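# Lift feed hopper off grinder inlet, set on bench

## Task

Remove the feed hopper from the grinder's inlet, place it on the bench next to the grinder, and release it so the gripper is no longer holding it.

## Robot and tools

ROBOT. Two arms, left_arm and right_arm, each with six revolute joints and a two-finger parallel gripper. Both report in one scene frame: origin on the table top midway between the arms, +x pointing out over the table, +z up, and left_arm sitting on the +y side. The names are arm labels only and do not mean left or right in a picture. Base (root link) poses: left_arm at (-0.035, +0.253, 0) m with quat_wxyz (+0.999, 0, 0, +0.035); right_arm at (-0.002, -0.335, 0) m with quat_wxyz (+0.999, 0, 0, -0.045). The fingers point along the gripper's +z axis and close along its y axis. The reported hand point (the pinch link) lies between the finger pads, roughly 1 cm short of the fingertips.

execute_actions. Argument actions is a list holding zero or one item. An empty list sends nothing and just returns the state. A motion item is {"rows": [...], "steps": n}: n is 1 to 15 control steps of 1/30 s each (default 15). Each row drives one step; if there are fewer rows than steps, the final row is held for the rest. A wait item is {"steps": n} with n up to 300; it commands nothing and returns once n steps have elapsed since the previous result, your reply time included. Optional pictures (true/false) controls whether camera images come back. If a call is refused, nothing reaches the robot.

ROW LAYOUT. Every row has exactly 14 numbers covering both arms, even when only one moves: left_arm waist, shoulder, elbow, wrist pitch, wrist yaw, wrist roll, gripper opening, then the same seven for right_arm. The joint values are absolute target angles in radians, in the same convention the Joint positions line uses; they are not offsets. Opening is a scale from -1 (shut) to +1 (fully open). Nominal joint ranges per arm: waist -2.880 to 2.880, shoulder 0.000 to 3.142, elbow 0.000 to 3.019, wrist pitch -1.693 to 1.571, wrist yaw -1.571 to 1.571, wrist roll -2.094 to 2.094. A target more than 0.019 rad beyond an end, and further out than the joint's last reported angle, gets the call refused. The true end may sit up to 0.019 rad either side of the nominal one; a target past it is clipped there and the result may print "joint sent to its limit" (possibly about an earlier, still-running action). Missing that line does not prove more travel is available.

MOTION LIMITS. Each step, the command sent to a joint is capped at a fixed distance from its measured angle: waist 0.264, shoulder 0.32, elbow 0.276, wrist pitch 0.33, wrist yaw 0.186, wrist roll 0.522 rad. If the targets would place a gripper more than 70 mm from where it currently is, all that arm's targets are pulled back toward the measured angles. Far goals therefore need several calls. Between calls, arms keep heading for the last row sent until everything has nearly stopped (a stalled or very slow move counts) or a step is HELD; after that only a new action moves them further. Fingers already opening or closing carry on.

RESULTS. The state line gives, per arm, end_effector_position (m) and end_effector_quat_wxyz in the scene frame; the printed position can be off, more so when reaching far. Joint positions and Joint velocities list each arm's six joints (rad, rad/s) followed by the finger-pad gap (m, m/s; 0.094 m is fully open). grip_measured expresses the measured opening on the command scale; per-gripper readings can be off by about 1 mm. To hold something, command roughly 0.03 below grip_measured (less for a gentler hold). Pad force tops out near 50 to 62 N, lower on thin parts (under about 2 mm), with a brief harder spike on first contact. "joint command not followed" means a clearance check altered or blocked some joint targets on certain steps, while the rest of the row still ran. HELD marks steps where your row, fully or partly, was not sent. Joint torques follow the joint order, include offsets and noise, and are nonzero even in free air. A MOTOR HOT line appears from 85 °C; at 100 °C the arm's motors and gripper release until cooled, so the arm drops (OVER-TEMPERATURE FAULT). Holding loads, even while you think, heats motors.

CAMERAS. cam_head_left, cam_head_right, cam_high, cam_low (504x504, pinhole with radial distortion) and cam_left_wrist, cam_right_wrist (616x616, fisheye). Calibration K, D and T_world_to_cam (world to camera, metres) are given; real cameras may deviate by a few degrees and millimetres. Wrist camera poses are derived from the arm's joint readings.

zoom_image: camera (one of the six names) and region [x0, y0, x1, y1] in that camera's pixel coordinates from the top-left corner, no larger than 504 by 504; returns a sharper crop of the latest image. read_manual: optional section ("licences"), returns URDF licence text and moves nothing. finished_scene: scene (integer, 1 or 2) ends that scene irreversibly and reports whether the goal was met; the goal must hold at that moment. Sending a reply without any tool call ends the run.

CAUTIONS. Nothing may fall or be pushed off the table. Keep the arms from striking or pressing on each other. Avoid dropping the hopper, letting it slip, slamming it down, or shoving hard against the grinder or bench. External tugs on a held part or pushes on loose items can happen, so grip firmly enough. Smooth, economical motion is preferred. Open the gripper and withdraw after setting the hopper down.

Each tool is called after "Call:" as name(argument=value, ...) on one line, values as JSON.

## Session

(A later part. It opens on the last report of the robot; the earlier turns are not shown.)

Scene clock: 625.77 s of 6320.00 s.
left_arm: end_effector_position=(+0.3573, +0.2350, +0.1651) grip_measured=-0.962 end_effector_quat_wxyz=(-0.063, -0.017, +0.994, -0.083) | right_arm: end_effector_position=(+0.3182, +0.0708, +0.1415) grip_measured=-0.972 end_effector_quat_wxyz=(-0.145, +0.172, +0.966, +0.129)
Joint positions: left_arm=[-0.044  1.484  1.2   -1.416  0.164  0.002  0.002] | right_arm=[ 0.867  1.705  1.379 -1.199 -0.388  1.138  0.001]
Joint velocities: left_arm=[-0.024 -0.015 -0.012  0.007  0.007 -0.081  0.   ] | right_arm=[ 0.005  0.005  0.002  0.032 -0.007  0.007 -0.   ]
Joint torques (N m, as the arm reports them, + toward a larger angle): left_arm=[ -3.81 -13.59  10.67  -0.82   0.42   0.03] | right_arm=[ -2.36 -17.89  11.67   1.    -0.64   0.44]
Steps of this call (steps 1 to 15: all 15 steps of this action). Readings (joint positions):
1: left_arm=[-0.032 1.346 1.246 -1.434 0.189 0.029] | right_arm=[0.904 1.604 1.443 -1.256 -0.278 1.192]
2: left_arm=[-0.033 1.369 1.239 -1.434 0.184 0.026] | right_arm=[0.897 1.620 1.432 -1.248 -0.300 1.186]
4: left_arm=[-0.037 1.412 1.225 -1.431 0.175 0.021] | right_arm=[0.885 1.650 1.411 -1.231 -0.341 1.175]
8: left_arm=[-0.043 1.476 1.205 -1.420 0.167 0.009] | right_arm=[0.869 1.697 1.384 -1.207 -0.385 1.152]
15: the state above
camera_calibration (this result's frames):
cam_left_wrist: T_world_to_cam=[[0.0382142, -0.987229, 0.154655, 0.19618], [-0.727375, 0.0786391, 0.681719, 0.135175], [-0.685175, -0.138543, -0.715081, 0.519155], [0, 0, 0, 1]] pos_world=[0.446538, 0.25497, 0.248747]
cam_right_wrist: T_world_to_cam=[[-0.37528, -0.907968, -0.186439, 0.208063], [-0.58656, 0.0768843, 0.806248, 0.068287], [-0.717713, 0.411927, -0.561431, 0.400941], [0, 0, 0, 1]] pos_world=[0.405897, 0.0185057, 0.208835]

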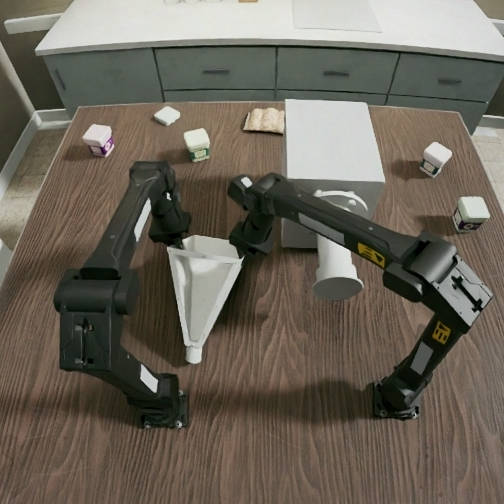

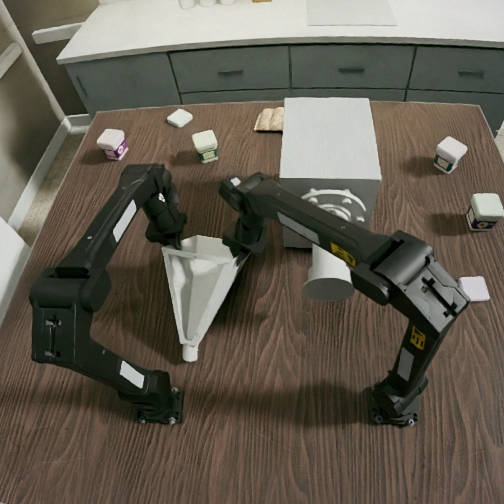

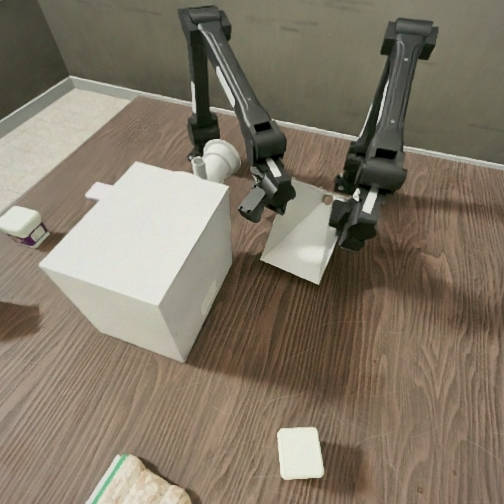

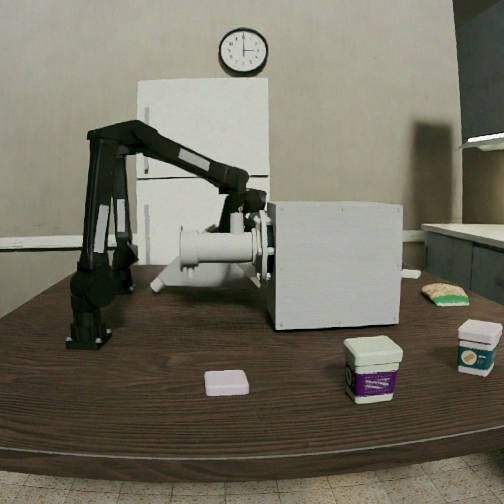

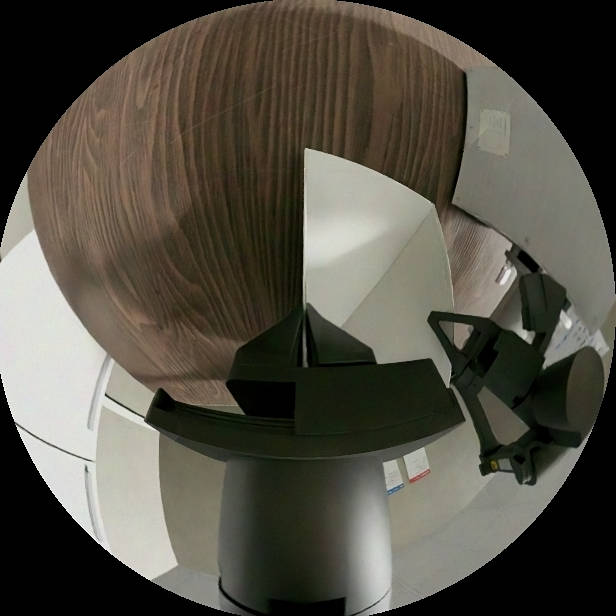

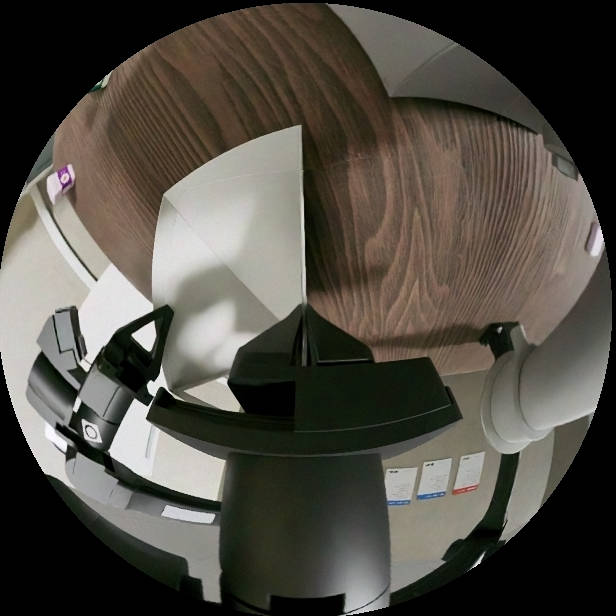

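Call:
execute_actions(actions=[{"rows":[[-0.0673,1.45,1.2156,-1.4327,0.169,-0.002,-1,0.8423,1.682,1.4179,-1.1772,-0.4063,1.1689,-1],[-0.0676,1.4579,1.2149,-1.4325,0.1676,-0.0028,-1,0.8407,1.6886,1.4168,-1.1755,-0.4131,1.1671,-1],[-0.068,1.4669,1.2142,-1.4322,0.166,-0.0037,-1,0.8389,1.6962,1.4157,-1.1735,-0.4209,1.165,-1],[-0.0685,1.4771,1.2134,-1.432,0.1642,-0.0046,-1,0.8369,1.7047,1.4144,-1.1713,-0.4297,1.1626,-1],[-0.0689,1.4872,1.2126,-1.4317,0.1624,-0.0056,-1,0.8349,1.7132,1.4131,-1.1691,-0.4385,1.1602,-1],[-0.0694,1.4973,1.2118,-1.4315,0.1606,-0.0065,-1,0.8329,1.7218,1.4117,-1.1669,-0.4473,1.1579,-1],[-0.0698,1.5075,1.211,-1.4312,0.1588,-0.0074,-1,0.8309,1.7303,1.4104,-1.1647,-0.4561,1.1555,-1],[-0.0703,1.5176,1.2102,-1.431,0.157,-0.0084,-1,0.8288,1.7388,1.4091,-1.1625,-0.4648,1.1532,-1],[-0.0707,1.5266,1.2094,-1.4308,0.1554,-0.0092,-1,0.827,1.7464,1.4079,-1.1606,-0.4726,1.1511,-1],[-0.071,1.5345,1.2088,-1.4306,0.154,-0.0099,-1,0.8255,1.753,1.4069,-1.1589,-0.4795,1.1492,-1],[-0.0713,1.5412,1.2083,-1.4304,0.1528,-0.0105,-1,0.8241,1.7587,1.406,-1.1574,-0.4853,1.1477,-1],[-0.0716,1.5469,1.2078,-1.4303,0.1518,-0.0111,-1,0.823,1.7635,1.4053,-1.1562,-0.4902,1.1464,-1],[-0.0718,1.5514,1.2075,-1.4301,0.151,-0.0115,-1,0.8221,1.7673,1.4047,-1.1552,-0.4941,1.1453,-1],[-0.0719,1.5547,1.2072,-1.43,0.1504,-0.0118,-1,0.8214,1.7701,1.4043,-1.1545,-0.497,1.1445,-1],[-0.072,1.557,1.207,-1.43,0.15,-0.012,-1,0.821,1.772,1.404,-1.154,-0.499,1.144,-1]],"steps":15}], pictures=false)

Call:
execute_actions(actions=[{"steps":12}])

Call:
zoom_image(camera="cam_low", region=[100, 240, 290, 320])

Scene clock: 648.87 s of 6320.00 s.
left_arm: end_effector_position=(+0.3595, +0.2383, +0.1329) grip_measured=-0.962 end_effector_quat_wxyz=(-0.104, -0.023, +0.992, -0.073) | right_arm: end_effector_position=(+0.3187, +0.0744, +0.1106) grip_measured=-0.972 end_effector_quat_wxyz=(-0.195, +0.176, +0.956, +0.135)
Joint positions: left_arm=[-0.044  1.569  1.2   -1.413  0.145 -0.005  0.002] | right_arm=[ 0.844  1.777  1.373 -1.182 -0.478  1.114  0.001]
Joint velocities: left_arm=[-0.015  0.239 -0.017 -0.012 -0.022 -0.022  0.001] | right_arm=[-0.054  0.161 -0.027 -0.007 -0.125 -0.037 -0.   ]
Joint torques (N m, as the arm reports them, + toward a larger angle): left_arm=[ -4.05 -13.52   9.44  -1.12   0.31  -0.06] | right_arm=[ -1.15 -18.02  10.81   1.63  -0.78   0.38]
Steps of this call (steps 1 to 15: the robot went on to your last target; steps 16 to 90: nothing new was sent; then 19.60 s passed at rest; steps 91 to 105: all 15 steps of this action). Readings (joint positions):
91: left_arm=[-0.044 1.484 1.200 -1.416 0.164 0.000] | right_arm=[0.866 1.705 1.379 -1.199 -0.389 1.136]
92: left_arm=[-0.044 1.484 1.200 -1.416 0.164 -0.000] | right_arm=[0.866 1.705 1.379 -1.198 -0.391 1.136]
94: left_arm=[-0.044 1.484 1.200 -1.416 0.162 -0.000] | right_arm=[0.864 1.706 1.379 -1.197 -0.399 1.135]
98: left_arm=[-0.044 1.496 1.200 -1.416 0.154 -0.002] | right_arm=[0.857 1.720 1.379 -1.195 -0.429 1.127]
105: the state above

Scene clock: 649.27 s of 6320.00 s.
left_arm: end_effector_position=(+0.3594, +0.2382, +0.1290) grip_measured=-0.962 end_effector_quat_wxyz=(-0.110, -0.023, +0.991, -0.073) | right_arm: end_effector_position=(+0.3186, +0.0744, +0.1070) grip_measured=-0.972 end_effector_quat_wxyz=(-0.201, +0.177, +0.954, +0.135)
Joint positions: left_arm=[-0.045  1.58   1.2   -1.413  0.144 -0.006  0.002] | right_arm=[ 0.841  1.785  1.372 -1.181 -0.487  1.113  0.001]
Joint velocities: left_arm=[ 0.015 -0.005  0.002  0.007  0.022 -0.037 -0.001] | right_arm=[-0.005 -0.005 -0.012 -0.012  0.022  0.007 -0.001]
Joint torques (N m, as the arm reports them, + toward a larger angle): left_arm=[ -4.   -13.6    9.32  -1.     0.37  -0.05] | right_arm=[ -1.54 -17.12  10.45   1.3   -0.67   0.33]
Steps of this call (steps 1 to 12: the robot went on to your last target). Readings (joint positions):
1: left_arm=[-0.044 1.576 1.200 -1.413 0.145 -0.005] | right_arm=[0.843 1.782 1.373 -1.182 -0.483 1.114]
2: left_arm=[-0.044 1.580 1.200 -1.413 0.144 -0.005] | right_arm=[0.842 1.785 1.372 -1.182 -0.487 1.114]
4: left_arm=[-0.045 1.580 1.200 -1.413 0.144 -0.006] | right_arm=[0.841 1.785 1.372 -1.181 -0.487 1.114]
8: left_arm=[-0.045 1.580 1.200 -1.413 0.144 -0.006] | right_arm=[0.841 1.785 1.372 -1.181 -0.487 1.113]
12: the state above
camera_calibration (this result's frames):
cam_left_wrist: T_world_to_cam=[[0.0551502, -0.98977, 0.131581, 0.202323], [-0.660314, 0.0626957, 0.748368, 0.13215], [-0.748962, -0.128157, -0.650101, 0.507317], [0, 0, 0, 1]] pos_world=[0.456063, 0.256984, 0.204289]
cam_right_wrist: T_world_to_cam=[[-0.396926, -0.901558, -0.17217, 0.209995], [-0.49368, 0.0515682, 0.868113, 0.0616836], [-0.773776, 0.429574, -0.46555, 0.386639], [0, 0, 0, 1]] pos_world=[0.412977, 0.0200521, 0.162606]

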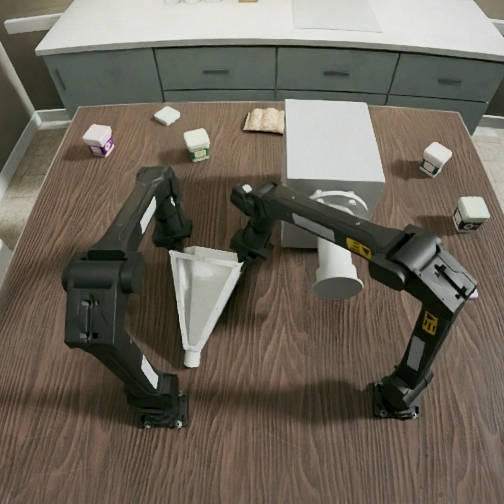

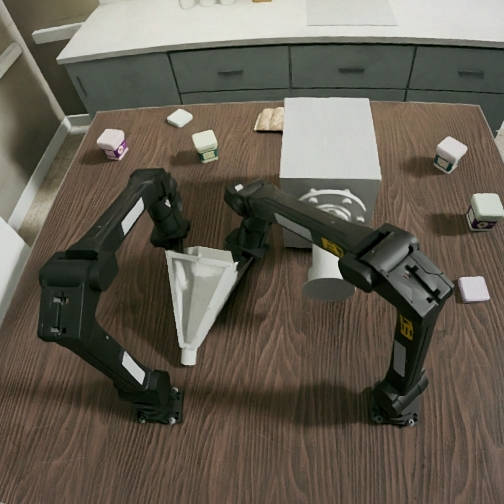

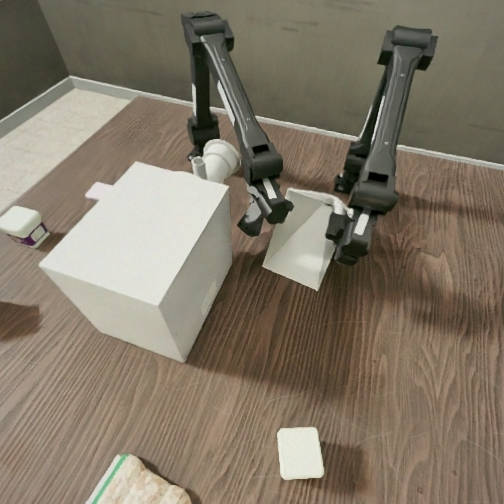

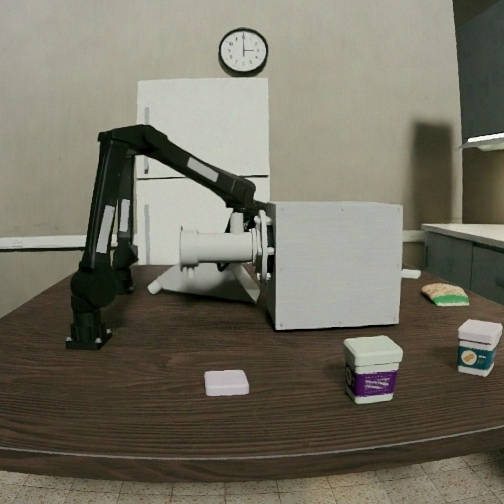

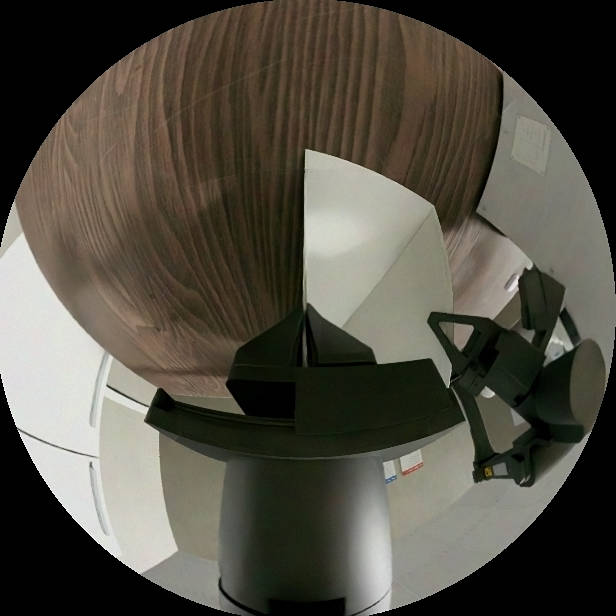

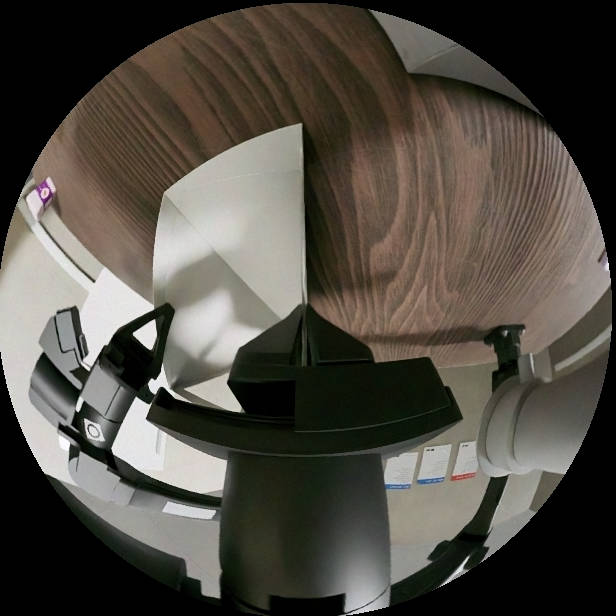

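Region (100, 240, 290, 320) of cam_low's 504x504 image, scaled by 2.653, with more detail than that image has; it fills the top 212 rows of this view, and the rest is white.

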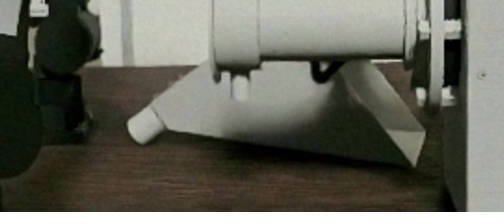

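Call:
execute_actions(actions=[{"rows":[[-0.068,1.557,1.205,-1.422,0.149,-0.01,-1,0.824,1.772,1.4,-1.158,-0.493,1.138,-1],[-0.064,1.557,1.203,-1.414,0.148,-0.009,-1,0.827,1.772,1.397,-1.162,-0.487,1.132,-1],[-0.06,1.557,1.201,-1.406,0.147,-0.008,-1,0.83,1.772,1.394,-1.165,-0.481,1.126,-1],[-0.056,1.557,1.199,-1.398,0.146,-0.007,-1,0.833,1.772,1.391,-1.168,-0.475,1.12,-1],[-0.052,1.557,1.197,-1.39,0.145,-0.006,-1,0.836,1.772,1.388,-1.17,-0.469,1.116,-1],[-0.049,1.557,1.195,-1.383,0.145,-0.006,-1,0.838,1.772,1.385,-1.17,-0.463,1.114,-1],[-0.047,1.557,1.195,-1.383,0.145,-0.006,-1,0.84,1.772,1.385,-1.17,-0.46,1.114,-1]],"steps":15}])

Call:
zoom_image(camera="cam_low", region=[100, 240, 290, 320])

Scene clock: 660.60 s of 6320.00 s.
left_arm: end_effector_position=(+0.3616, +0.2381, +0.1278) grip_measured=-0.962 end_effector_quat_wxyz=(-0.103, -0.023, +0.992, -0.073) | right_arm: end_effector_position=(+0.3194, +0.0733, +0.1060) grip_measured=-0.972 end_effector_quat_wxyz=(-0.196, +0.175, +0.956, +0.132)
Joint positions: left_arm=[-0.045  1.577  1.196 -1.397  0.145 -0.006  0.002] | right_arm=[ 0.842  1.785  1.372 -1.181 -0.477  1.109  0.001]
Joint velocities: left_arm=[-0.005 -0.005 -0.012 -0.002 -0.007 -0.007 -0.   ] | right_arm=[-0.015 -0.024 -0.017 -0.017  0.037  0.007  0.   ]
Joint torques (N m, as the arm reports them, + toward a larger angle): left_arm=[ -1.8  -13.38   8.58   0.44   0.13   0.01] | right_arm=[  0.48 -17.28   9.18   1.06   0.33   0.1 ]
Steps of this call (steps 1 to 30: the robot went on to your last target; steps 31 to 90: nothing new was sent; then 7.83 s passed at rest; steps 91 to 105: all 15 steps of this action). Readings (joint positions):
91: left_arm=[-0.045 1.580 1.200 -1.413 0.144 -0.006] | right_arm=[0.841 1.785 1.372 -1.181 -0.487 1.113]
92: left_arm=[-0.045 1.580 1.200 -1.412 0.144 -0.006] | right_arm=[0.841 1.785 1.372 -1.181 -0.486 1.112]
94: left_arm=[-0.045 1.580 1.200 -1.409 0.144 -0.006] | right_arm=[0.841 1.785 1.372 -1.181 -0.483 1.110]
98: left_arm=[-0.045 1.578 1.197 -1.399 0.145 -0.006] | right_arm=[0.842 1.785 1.372 -1.181 -0.478 1.109]
105: the state above
camera_calibration (this result's frames):
cam_left_wrist: T_world_to_cam=[[0.0534944, -0.989709, 0.13272, 0.202728], [-0.670549, 0.0628826, 0.739195, 0.139308], [-0.739934, -0.128538, -0.660285, 0.506253], [0, 0, 0, 1]] pos_world=[0.457162, 0.256955, 0.204389]
cam_right_wrist: T_world_to_cam=[[-0.39162, -0.904361, -0.169601, 0.207362], [-0.500939, 0.0549415, 0.863737, 0.0654971], [-0.771812, 0.423217, -0.474546, 0.388091], [0, 0, 0, 1]] pos_world=[0.413551, 0.0196847, 0.162764]

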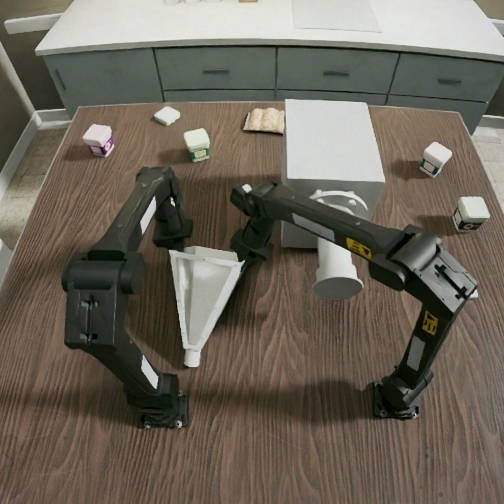

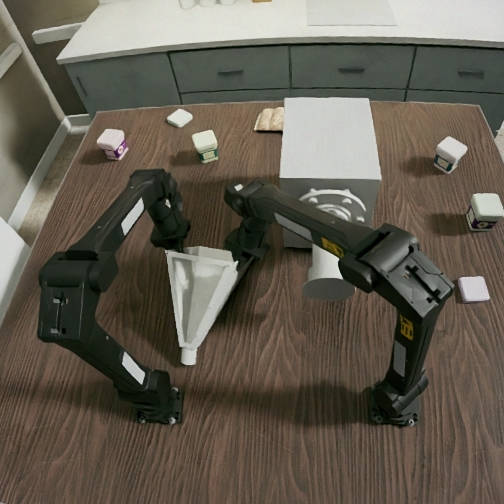

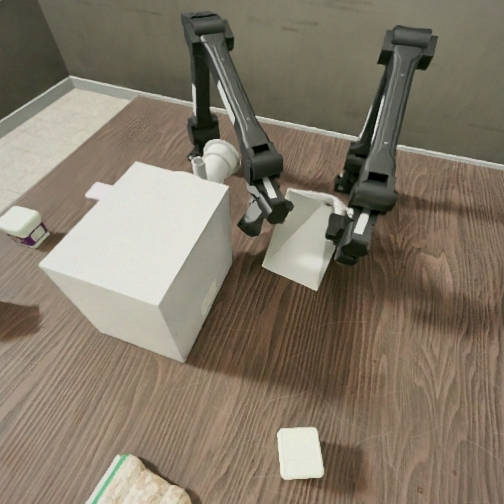

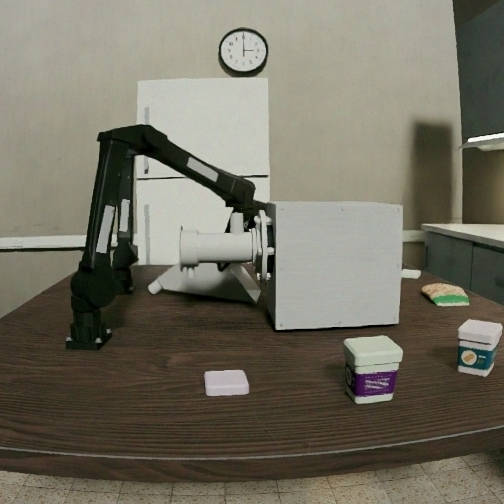

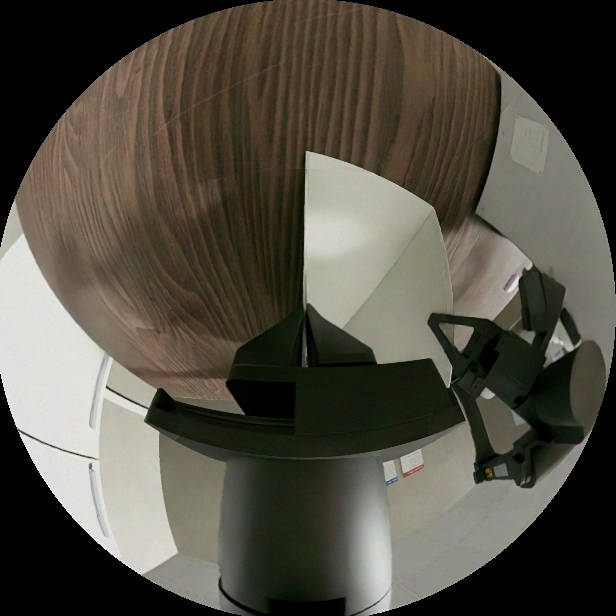

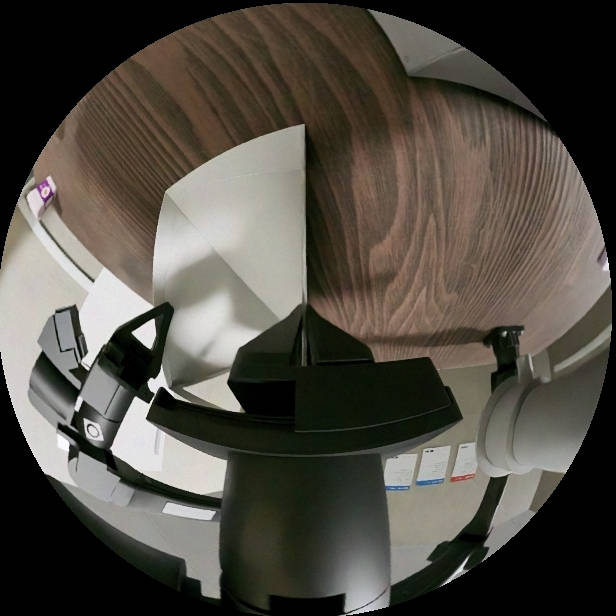

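Region (100, 240, 290, 320) of cam_low's 504x504 image, scaled by 2.653, with more detail than that image has; it fills the top 212 rows of this view, and the rest is white.

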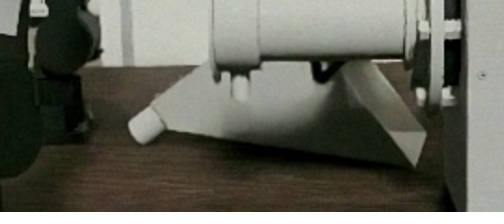

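Call:
execute_actions(actions=[{"rows":[[-0.046,1.557,1.2,-1.39,0.145,-0.006,-0.96,0.841,1.77,1.387,-1.174,-0.468,1.111,-0.96],[-0.046,1.557,1.205,-1.395,0.145,-0.006,-0.94,0.841,1.768,1.389,-1.178,-0.474,1.11,-0.94],[-0.046,1.557,1.208,-1.397,0.145,-0.006,-0.92,0.841,1.766,1.39,-1.18,-0.477,1.109,-0.92],[-0.046,1.557,1.21,-1.397,0.145,-0.006,-0.9,0.841,1.765,1.39,-1.18,-0.477,1.109,-0.9],[-0.046,1.557,1.21,-1.397,0.145,-0.006,-0.87,0.841,1.765,1.39,-1.18,-0.477,1.109,-0.87],[-0.046,1.557,1.21,-1.397,0.145,-0.006,-0.83,0.841,1.765,1.39,-1.18,-0.477,1.109,-0.83],[-0.046,1.557,1.21,-1.397,0.145,-0.006,-0.78,0.841,1.765,1.39,-1.18,-0.477,1.109,-0.78],[-0.046,1.557,1.212,-1.397,0.145,-0.006,-0.72,0.841,1.765,1.392,-1.18,-0.477,1.109,-0.72],[-0.046,1.557,1.216,-1.397,0.145,-0.006,-0.66,0.841,1.765,1.395,-1.18,-0.477,1.109,-0.66],[-0.046,1.557,1.22,-1.397,0.145,-0.006,-0.6,0.841,1.765,1.398,-1.18,-0.477,1.109,-0.6],[-0.046,1.556,1.224,-1.397,0.145,-0.006,-0.54,0.841,1.764,1.401,-1.18,-0.477,1.109,-0.54],[-0.045,1.555,1.228,-1.398,0.145,-0.006,-0.48,0.841,1.762,1.404,-1.182,-0.477,1.109,-0.48],[-0.044,1.553,1.232,-1.4,0.145,-0.006,-0.42,0.841,1.76,1.408,-1.184,-0.477,1.109,-0.42],[-0.042,1.551,1.236,-1.402,0.145,-0.006,-0.38,0.841,1.758,1.412,-1.186,-0.477,1.109,-0.38],[-0.04,1.548,1.241,-1.405,0.145,-0.006,-0.35,0.841,1.755,1.417,-1.189,-0.477,1.109,-0.35]],"steps":15}], pictures=false)

Call:
execute_actions(actions=[{"rows":[[-0.039,1.546,1.244,-1.41,0.145,-0.006,-0.35,0.841,1.752,1.4185,-1.1935,-0.477,1.109,-0.35],[-0.038,1.543,1.249,-1.418,0.145,-0.006,-0.35,0.841,1.748,1.4208,-1.2,-0.477,1.109,-0.35],[-0.037,1.54,1.255,-1.428,0.145,-0.006,-0.35,0.841,1.742,1.4235,-1.208,-0.477,1.109,-0.35],[-0.035,1.536,1.262,-1.439,0.145,-0.006,-0.35,0.841,1.736,1.427,-1.218,-0.477,1.109,-0.35],[-0.033,1.531,1.27,-1.451,0.145,-0.006,-0.35,0.841,1.729,1.43,-1.228,-0.477,1.109,-0.35],[-0.031,1.526,1.277,-1.463,0.145,-0.006,-0.35,0.841,1.722,1.4337,-1.238,-0.477,1.109,-0.35],[-0.029,1.521,1.285,-1.475,0.145,-0.006,-0.35,0.841,1.715,1.437,-1.249,-0.477,1.109,-0.35],[-0.027,1.517,1.292,-1.487,0.145,-0.006,-0.35,0.841,1.708,1.4405,-1.259,-0.477,1.109,-0.35],[-0.025,1.512,1.3,-1.499,0.145,-0.006,-0.35,0.841,1.702,1.444,-1.269,-0.477,1.109,-0.35],[-0.023,1.507,1.307,-1.511,0.145,-0.006,-0.35,0.841,1.695,1.4475,-1.279,-0.477,1.109,-0.35],[-0.021,1.503,1.315,-1.523,0.145,-0.006,-0.35,0.841,1.688,1.451,-1.29,-0.477,1.109,-0.35],[-0.019,1.498,1.322,-1.535,0.145,-0.006,-0.35,0.841,1.681,1.4545,-1.3,-0.477,1.109,-0.35],[-0.017,1.494,1.329,-1.546,0.145,-0.006,-0.35,0.841,1.675,1.4575,-1.31,-0.477,1.109,-0.35],[-0.016,1.49,1.335,-1.555,0.145,-0.006,-0.35,0.841,1.67,1.46,-1.317,-0.477,1.109,-0.35],[-0.015,1.488,1.339,-1.562,0.145,-0.006,-0.35,0.841,1.666,1.462,-1.323,-0.477,1.109,-0.35]],"steps":15}], pictures=false)

Call:
execute_actions(actions=[{"steps":12}])

Scene clock: 675.73 s of 6320.00 s.
left_arm: end_effector_position=(+0.3616, +0.2385, +0.1296) grip_measured=-0.368 end_effector_quat_wxyz=(-0.100, -0.023, +0.992, -0.072) | right_arm: end_effector_position=(+0.3195, +0.0734, +0.1096) grip_measured=-0.369 end_effector_quat_wxyz=(-0.194, +0.174, +0.956, +0.135)
Joint positions: left_arm=[-0.045  1.572  1.196 -1.397  0.143 -0.006  0.03 ] | right_arm=[ 0.842  1.778  1.372 -1.181 -0.477  1.109  0.03 ]
Joint velocities: left_arm=[-0.005 -0.044 -0.007 -0.007  0.007 -0.066  0.033] | right_arm=[-0.015 -0.034  0.017 -0.002 -0.037  0.022  0.032]
Joint torques (N m, as the arm reports them, + toward a larger angle): left_arm=[ -0.82 -13.44  12.96  -0.56   0.23   0.01] | right_arm=[  0.25 -18.47  11.73  -0.06  -0.28   0.02]
Steps of this call (steps 1 to 15: the robot went on to your last target; steps 16 to 90: nothing new was sent; then 11.63 s passed at rest; steps 91 to 105: all 15 steps of this action). Readings (joint positions):
91: left_arm=[-0.045 1.577 1.196 -1.397 0.145 -0.006] | right_arm=[0.842 1.785 1.372 -1.181 -0.477 1.109]
92: left_arm=[-0.045 1.577 1.196 -1.397 0.144 -0.006] | right_arm=[0.842 1.785 1.372 -1.181 -0.477 1.109]
94: left_arm=[-0.045 1.577 1.196 -1.397 0.141 -0.006] | right_arm=[0.842 1.784 1.372 -1.181 -0.477 1.109]
98: left_arm=[-0.045 1.576 1.196 -1.397 0.142 -0.006] | right_arm=[0.842 1.781 1.372 -1.181 -0.477 1.109]
105: the state above

Scene clock: 676.23 s of 6320.00 s.
left_arm: end_effector_position=(+0.3575, +0.2433, +0.1868) grip_measured=-0.352 end_effector_quat_wxyz=(-0.094, -0.028, +0.993, -0.072) | right_arm: end_effector_position=(+0.3097, +0.0642, +0.1678) grip_measured=-0.353 end_effector_quat_wxyz=(-0.191, +0.173, +0.956, +0.140)
Joint positions: left_arm=[-0.032  1.509  1.281 -1.534  0.143 -0.006  0.03 ] | right_arm=[ 0.842  1.688  1.411 -1.299 -0.477  1.109  0.03 ]
Joint velocities: left_arm=[ 0.063 -0.151  0.193 -0.286  0.037 -0.022 -0.   ] | right_arm=[-0.005 -0.249  0.125 -0.252  0.051  0.051  0.   ]
Joint torques (N m, as the arm reports them, + toward a larger angle): left_arm=[ -0.19 -12.77  13.4   -0.62   0.23   0.01] | right_arm=[  0.41 -16.09  11.96   0.35  -0.23   0.04]
Steps of this call (steps 1 to 15: all 15 steps of this action). Readings (joint positions):
1: left_arm=[-0.045 1.571 1.196 -1.398 0.143 -0.006] | right_arm=[0.842 1.776 1.372 -1.182 -0.477 1.109]
2: left_arm=[-0.045 1.569 1.196 -1.400 0.143 -0.006] | right_arm=[0.842 1.774 1.372 -1.184 -0.477 1.109]
4: left_arm=[-0.045 1.565 1.200 -1.412 0.143 -0.006] | right_arm=[0.842 1.768 1.372 -1.194 -0.477 1.109]
8: left_arm=[-0.044 1.551 1.224 -1.454 0.143 -0.006] | right_arm=[0.842 1.746 1.381 -1.231 -0.477 1.109]
15: the state above

Scene clock: 676.63 s of 6320.00 s.
left_arm: end_effector_position=(+0.3567, +0.2454, +0.1989) grip_measured=-0.352 end_effector_quat_wxyz=(-0.087, -0.031, +0.993, -0.073) | right_arm: end_effector_position=(+0.3092, +0.0637, +0.1837) grip_measured=-0.353 end_effector_quat_wxyz=(-0.185, +0.171, +0.957, +0.148)
Joint positions: left_arm=[-0.027  1.491  1.296 -1.552  0.143 -0.006  0.03 ] | right_arm=[ 0.842  1.663  1.423 -1.314 -0.477  1.109  0.03 ]
Joint velocities: left_arm=[-0.005 -0.015  0.017  0.022  0.022 -0.066 -0.   ] | right_arm=[-0.015 -0.005 -0.007  0.002 -0.037 -0.022 -0.   ]
Joint torques (N m, as the arm reports them, + toward a larger angle): left_arm=[ -0.64 -11.45  13.11  -0.61   0.23   0.01] | right_arm=[  0.67 -14.48  11.55   0.18  -0.27   0.  ]
Steps of this call (steps 1 to 12: the robot went on to your last target). Readings (joint positions):
1: left_arm=[-0.030 1.504 1.287 -1.541 0.143 -0.006] | right_arm=[0.842 1.680 1.415 -1.305 -0.477 1.109]
2: left_arm=[-0.028 1.499 1.292 -1.545 0.143 -0.006] | right_arm=[0.842 1.673 1.418 -1.309 -0.477 1.109]
4: left_arm=[-0.027 1.493 1.295 -1.550 0.143 -0.006] | right_arm=[0.842 1.665 1.421 -1.312 -0.477 1.109]
8: left_arm=[-0.027 1.491 1.296 -1.552 0.143 -0.006] | right_arm=[0.842 1.663 1.423 -1.313 -0.477 1.109]
12: the state above
camera_calibration (this result's frames):
cam_left_wrist: T_world_to_cam=[[0.0666837, -0.989096, 0.13131, 0.196193], [-0.69425, 0.0485272, 0.718097, 0.0992508], [-0.716639, -0.139047, -0.683443, 0.5494], [0, 0, 0, 1]] pos_world=[0.449543, 0.26563, 0.27845]
cam_right_wrist: T_world_to_cam=[[-0.386131, -0.899226, -0.205658, 0.212474], [-0.526005, 0.0314926, 0.849898, 0.00565463], [-0.757774, 0.436349, -0.485158, 0.417851], [0, 0, 0, 1]] pos_world=[0.401653, 0.00855484, 0.241615]

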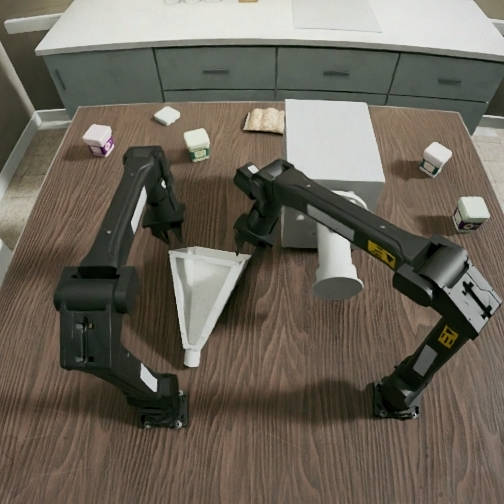

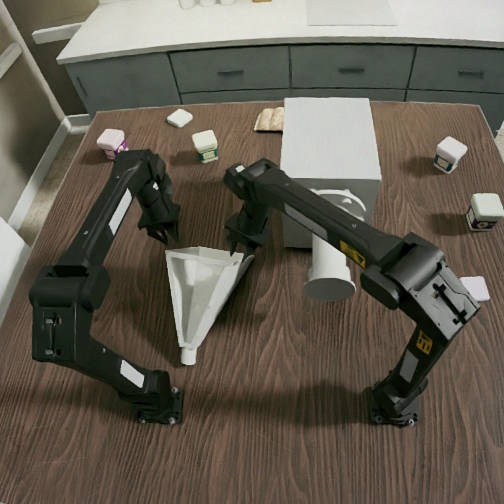

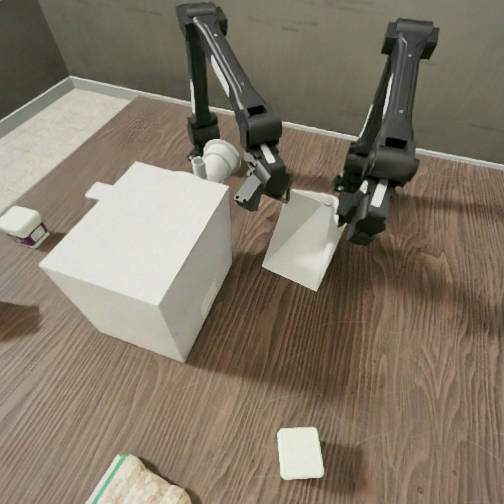

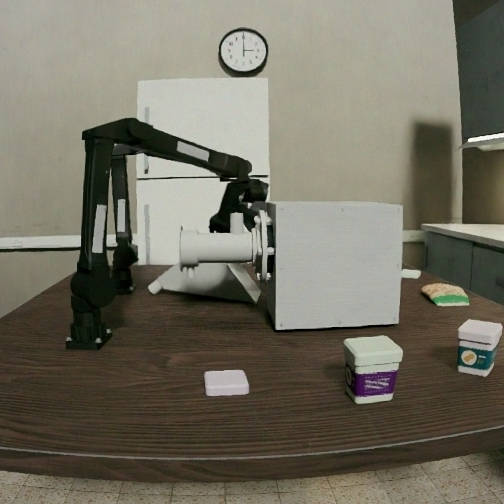

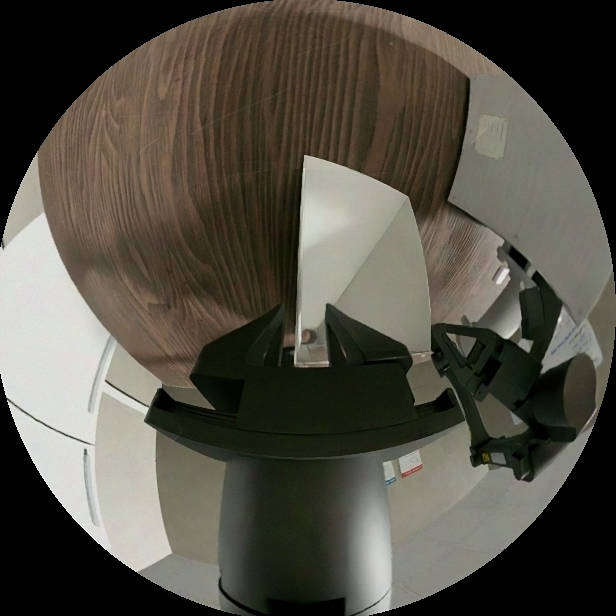

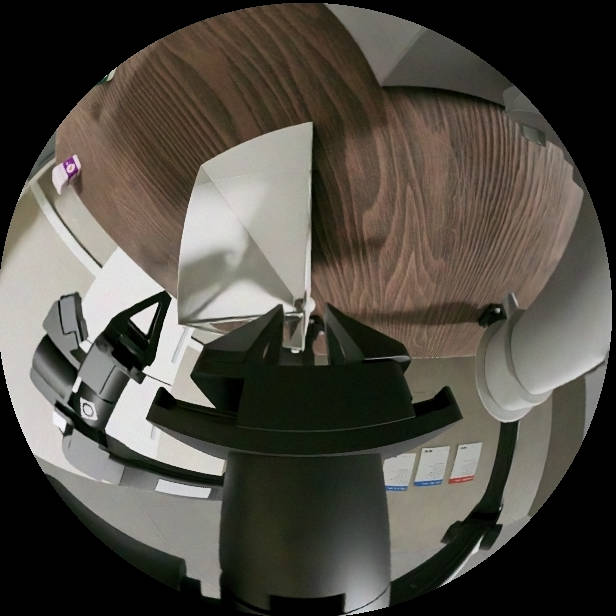

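Call:
execute_actions(actions=[])

Scene clock: 679.50 s of 6320.00 s.
left_arm: end_effector_position=(+0.3567, +0.2454, +0.1989) grip_measured=-0.352 end_effector_quat_wxyz=(-0.087, -0.031, +0.993, -0.073) | right_arm: end_effector_position=(+0.3092, +0.0637, +0.1837) grip_measured=-0.353 end_effector_quat_wxyz=(-0.185, +0.171, +0.957, +0.148)
Joint positions: left_arm=[-0.027  1.491  1.296 -1.552  0.143 -0.006  0.03 ] | right_arm=[ 0.842  1.663  1.423 -1.314 -0.477  1.109  0.03 ]
Joint velocities: left_arm=[ 0.005  0.005  0.007 -0.007  0.037 -0.051  0.001] | right_arm=[ 0.005 -0.015 -0.002  0.012 -0.022  0.066  0.   ]
Joint torques (N m, as the arm reports them, + toward a larger angle): left_arm=[ -0.59 -11.64  13.3   -0.6    0.23   0.01] | right_arm=[  0.58 -14.1   11.56   0.27  -0.27   0.04]
Steps of this call (steps 1 to 30: the robot went on to your last target; steps 31 to 86: nothing new was sent). Readings (joint positions):
1: left_arm=[-0.027 1.491 1.296 -1.552 0.143 -0.006] | right_arm=[0.842 1.663 1.423 -1.314 -0.477 1.109]
2: left_arm=[-0.027 1.491 1.296 -1.552 0.143 -0.006] | right_arm=[0.842 1.663 1.423 -1.314 -0.477 1.109]
4: left_arm=[-0.027 1.491 1.296 -1.552 0.143 -0.006] | right_arm=[0.842 1.663 1.423 -1.314 -0.477 1.109]
8: left_arm=[-0.027 1.491 1.296 -1.552 0.143 -0.006] | right_arm=[0.842 1.663 1.423 -1.314 -0.477 1.109]
86: the state above
All arms were judged still, so your last target was given up. Only a new action makes them travel on or press farther. Fingers that are still opening or closing keep moving.
camera_calibration (this result's frames):
cam_left_wrist: T_world_to_cam=[[0.0666837, -0.989096, 0.13131, 0.196193], [-0.69425, 0.0485272, 0.718097, 0.0992508], [-0.716639, -0.139047, -0.683443, 0.5494], [0, 0, 0, 1]] pos_world=[0.449543, 0.26563, 0.27845]
cam_right_wrist: T_world_to_cam=[[-0.386131, -0.899226, -0.205658, 0.212474], [-0.526005, 0.0314926, 0.849898, 0.00565463], [-0.757774, 0.436349, -0.485158, 0.417851], [0, 0, 0, 1]] pos_world=[0.401653, 0.00855484, 0.241615]

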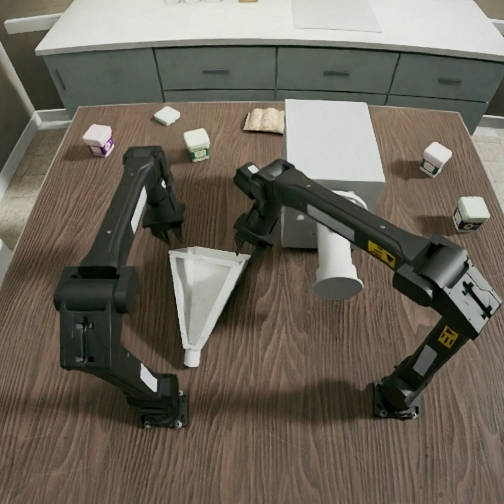

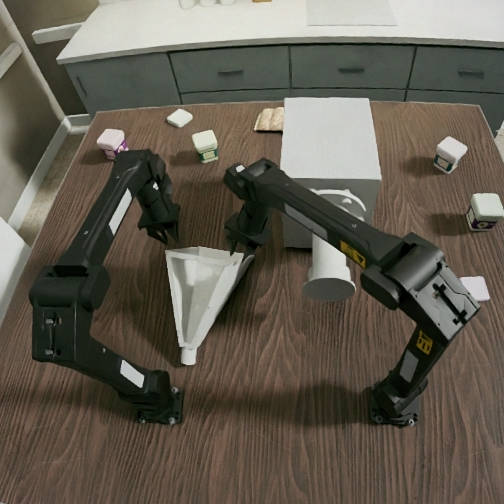

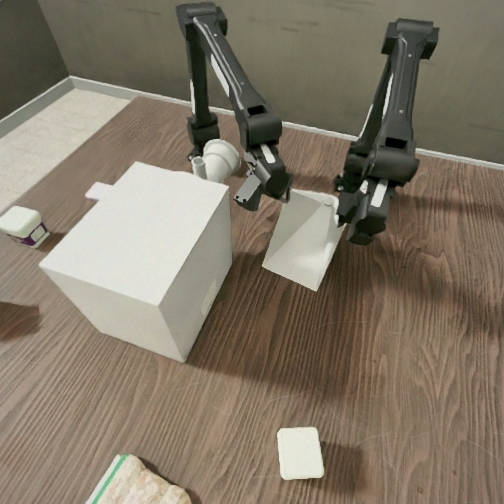

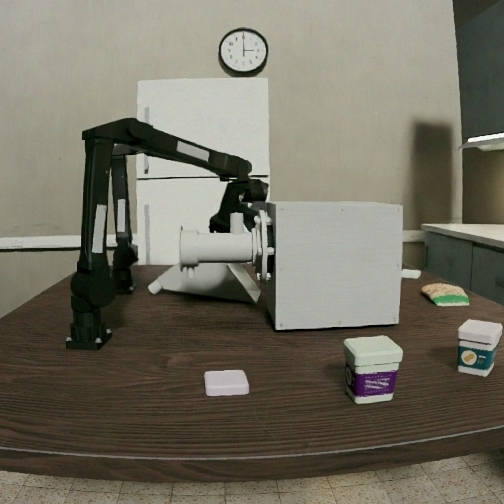

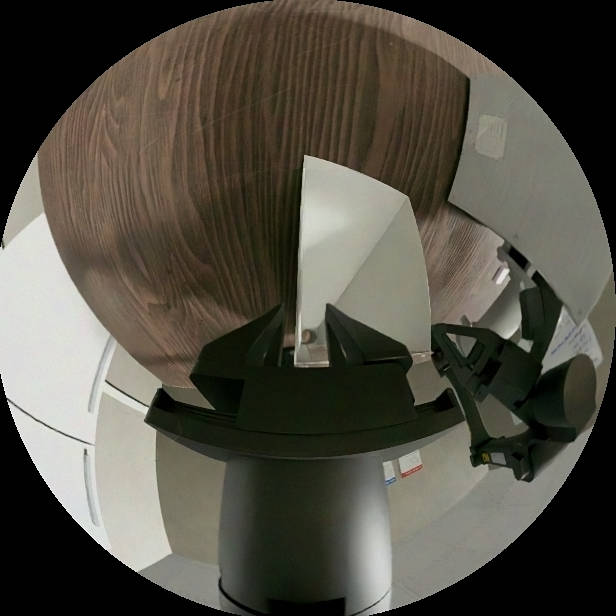

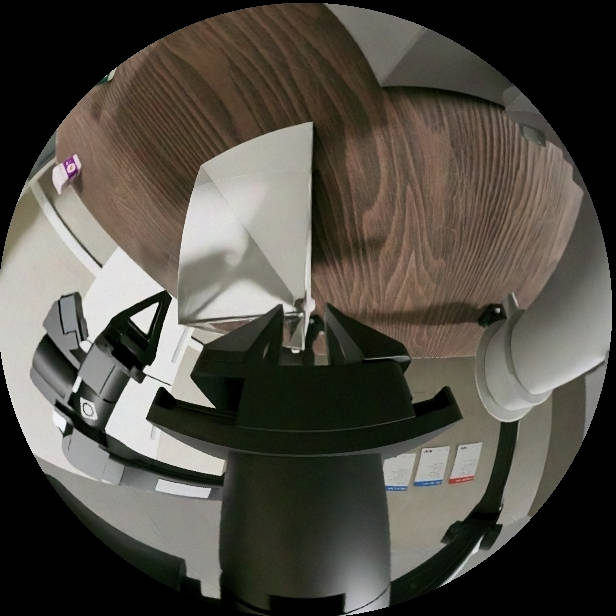

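Call:
finished_scene(scene=2)

The scene is finished: the task was done.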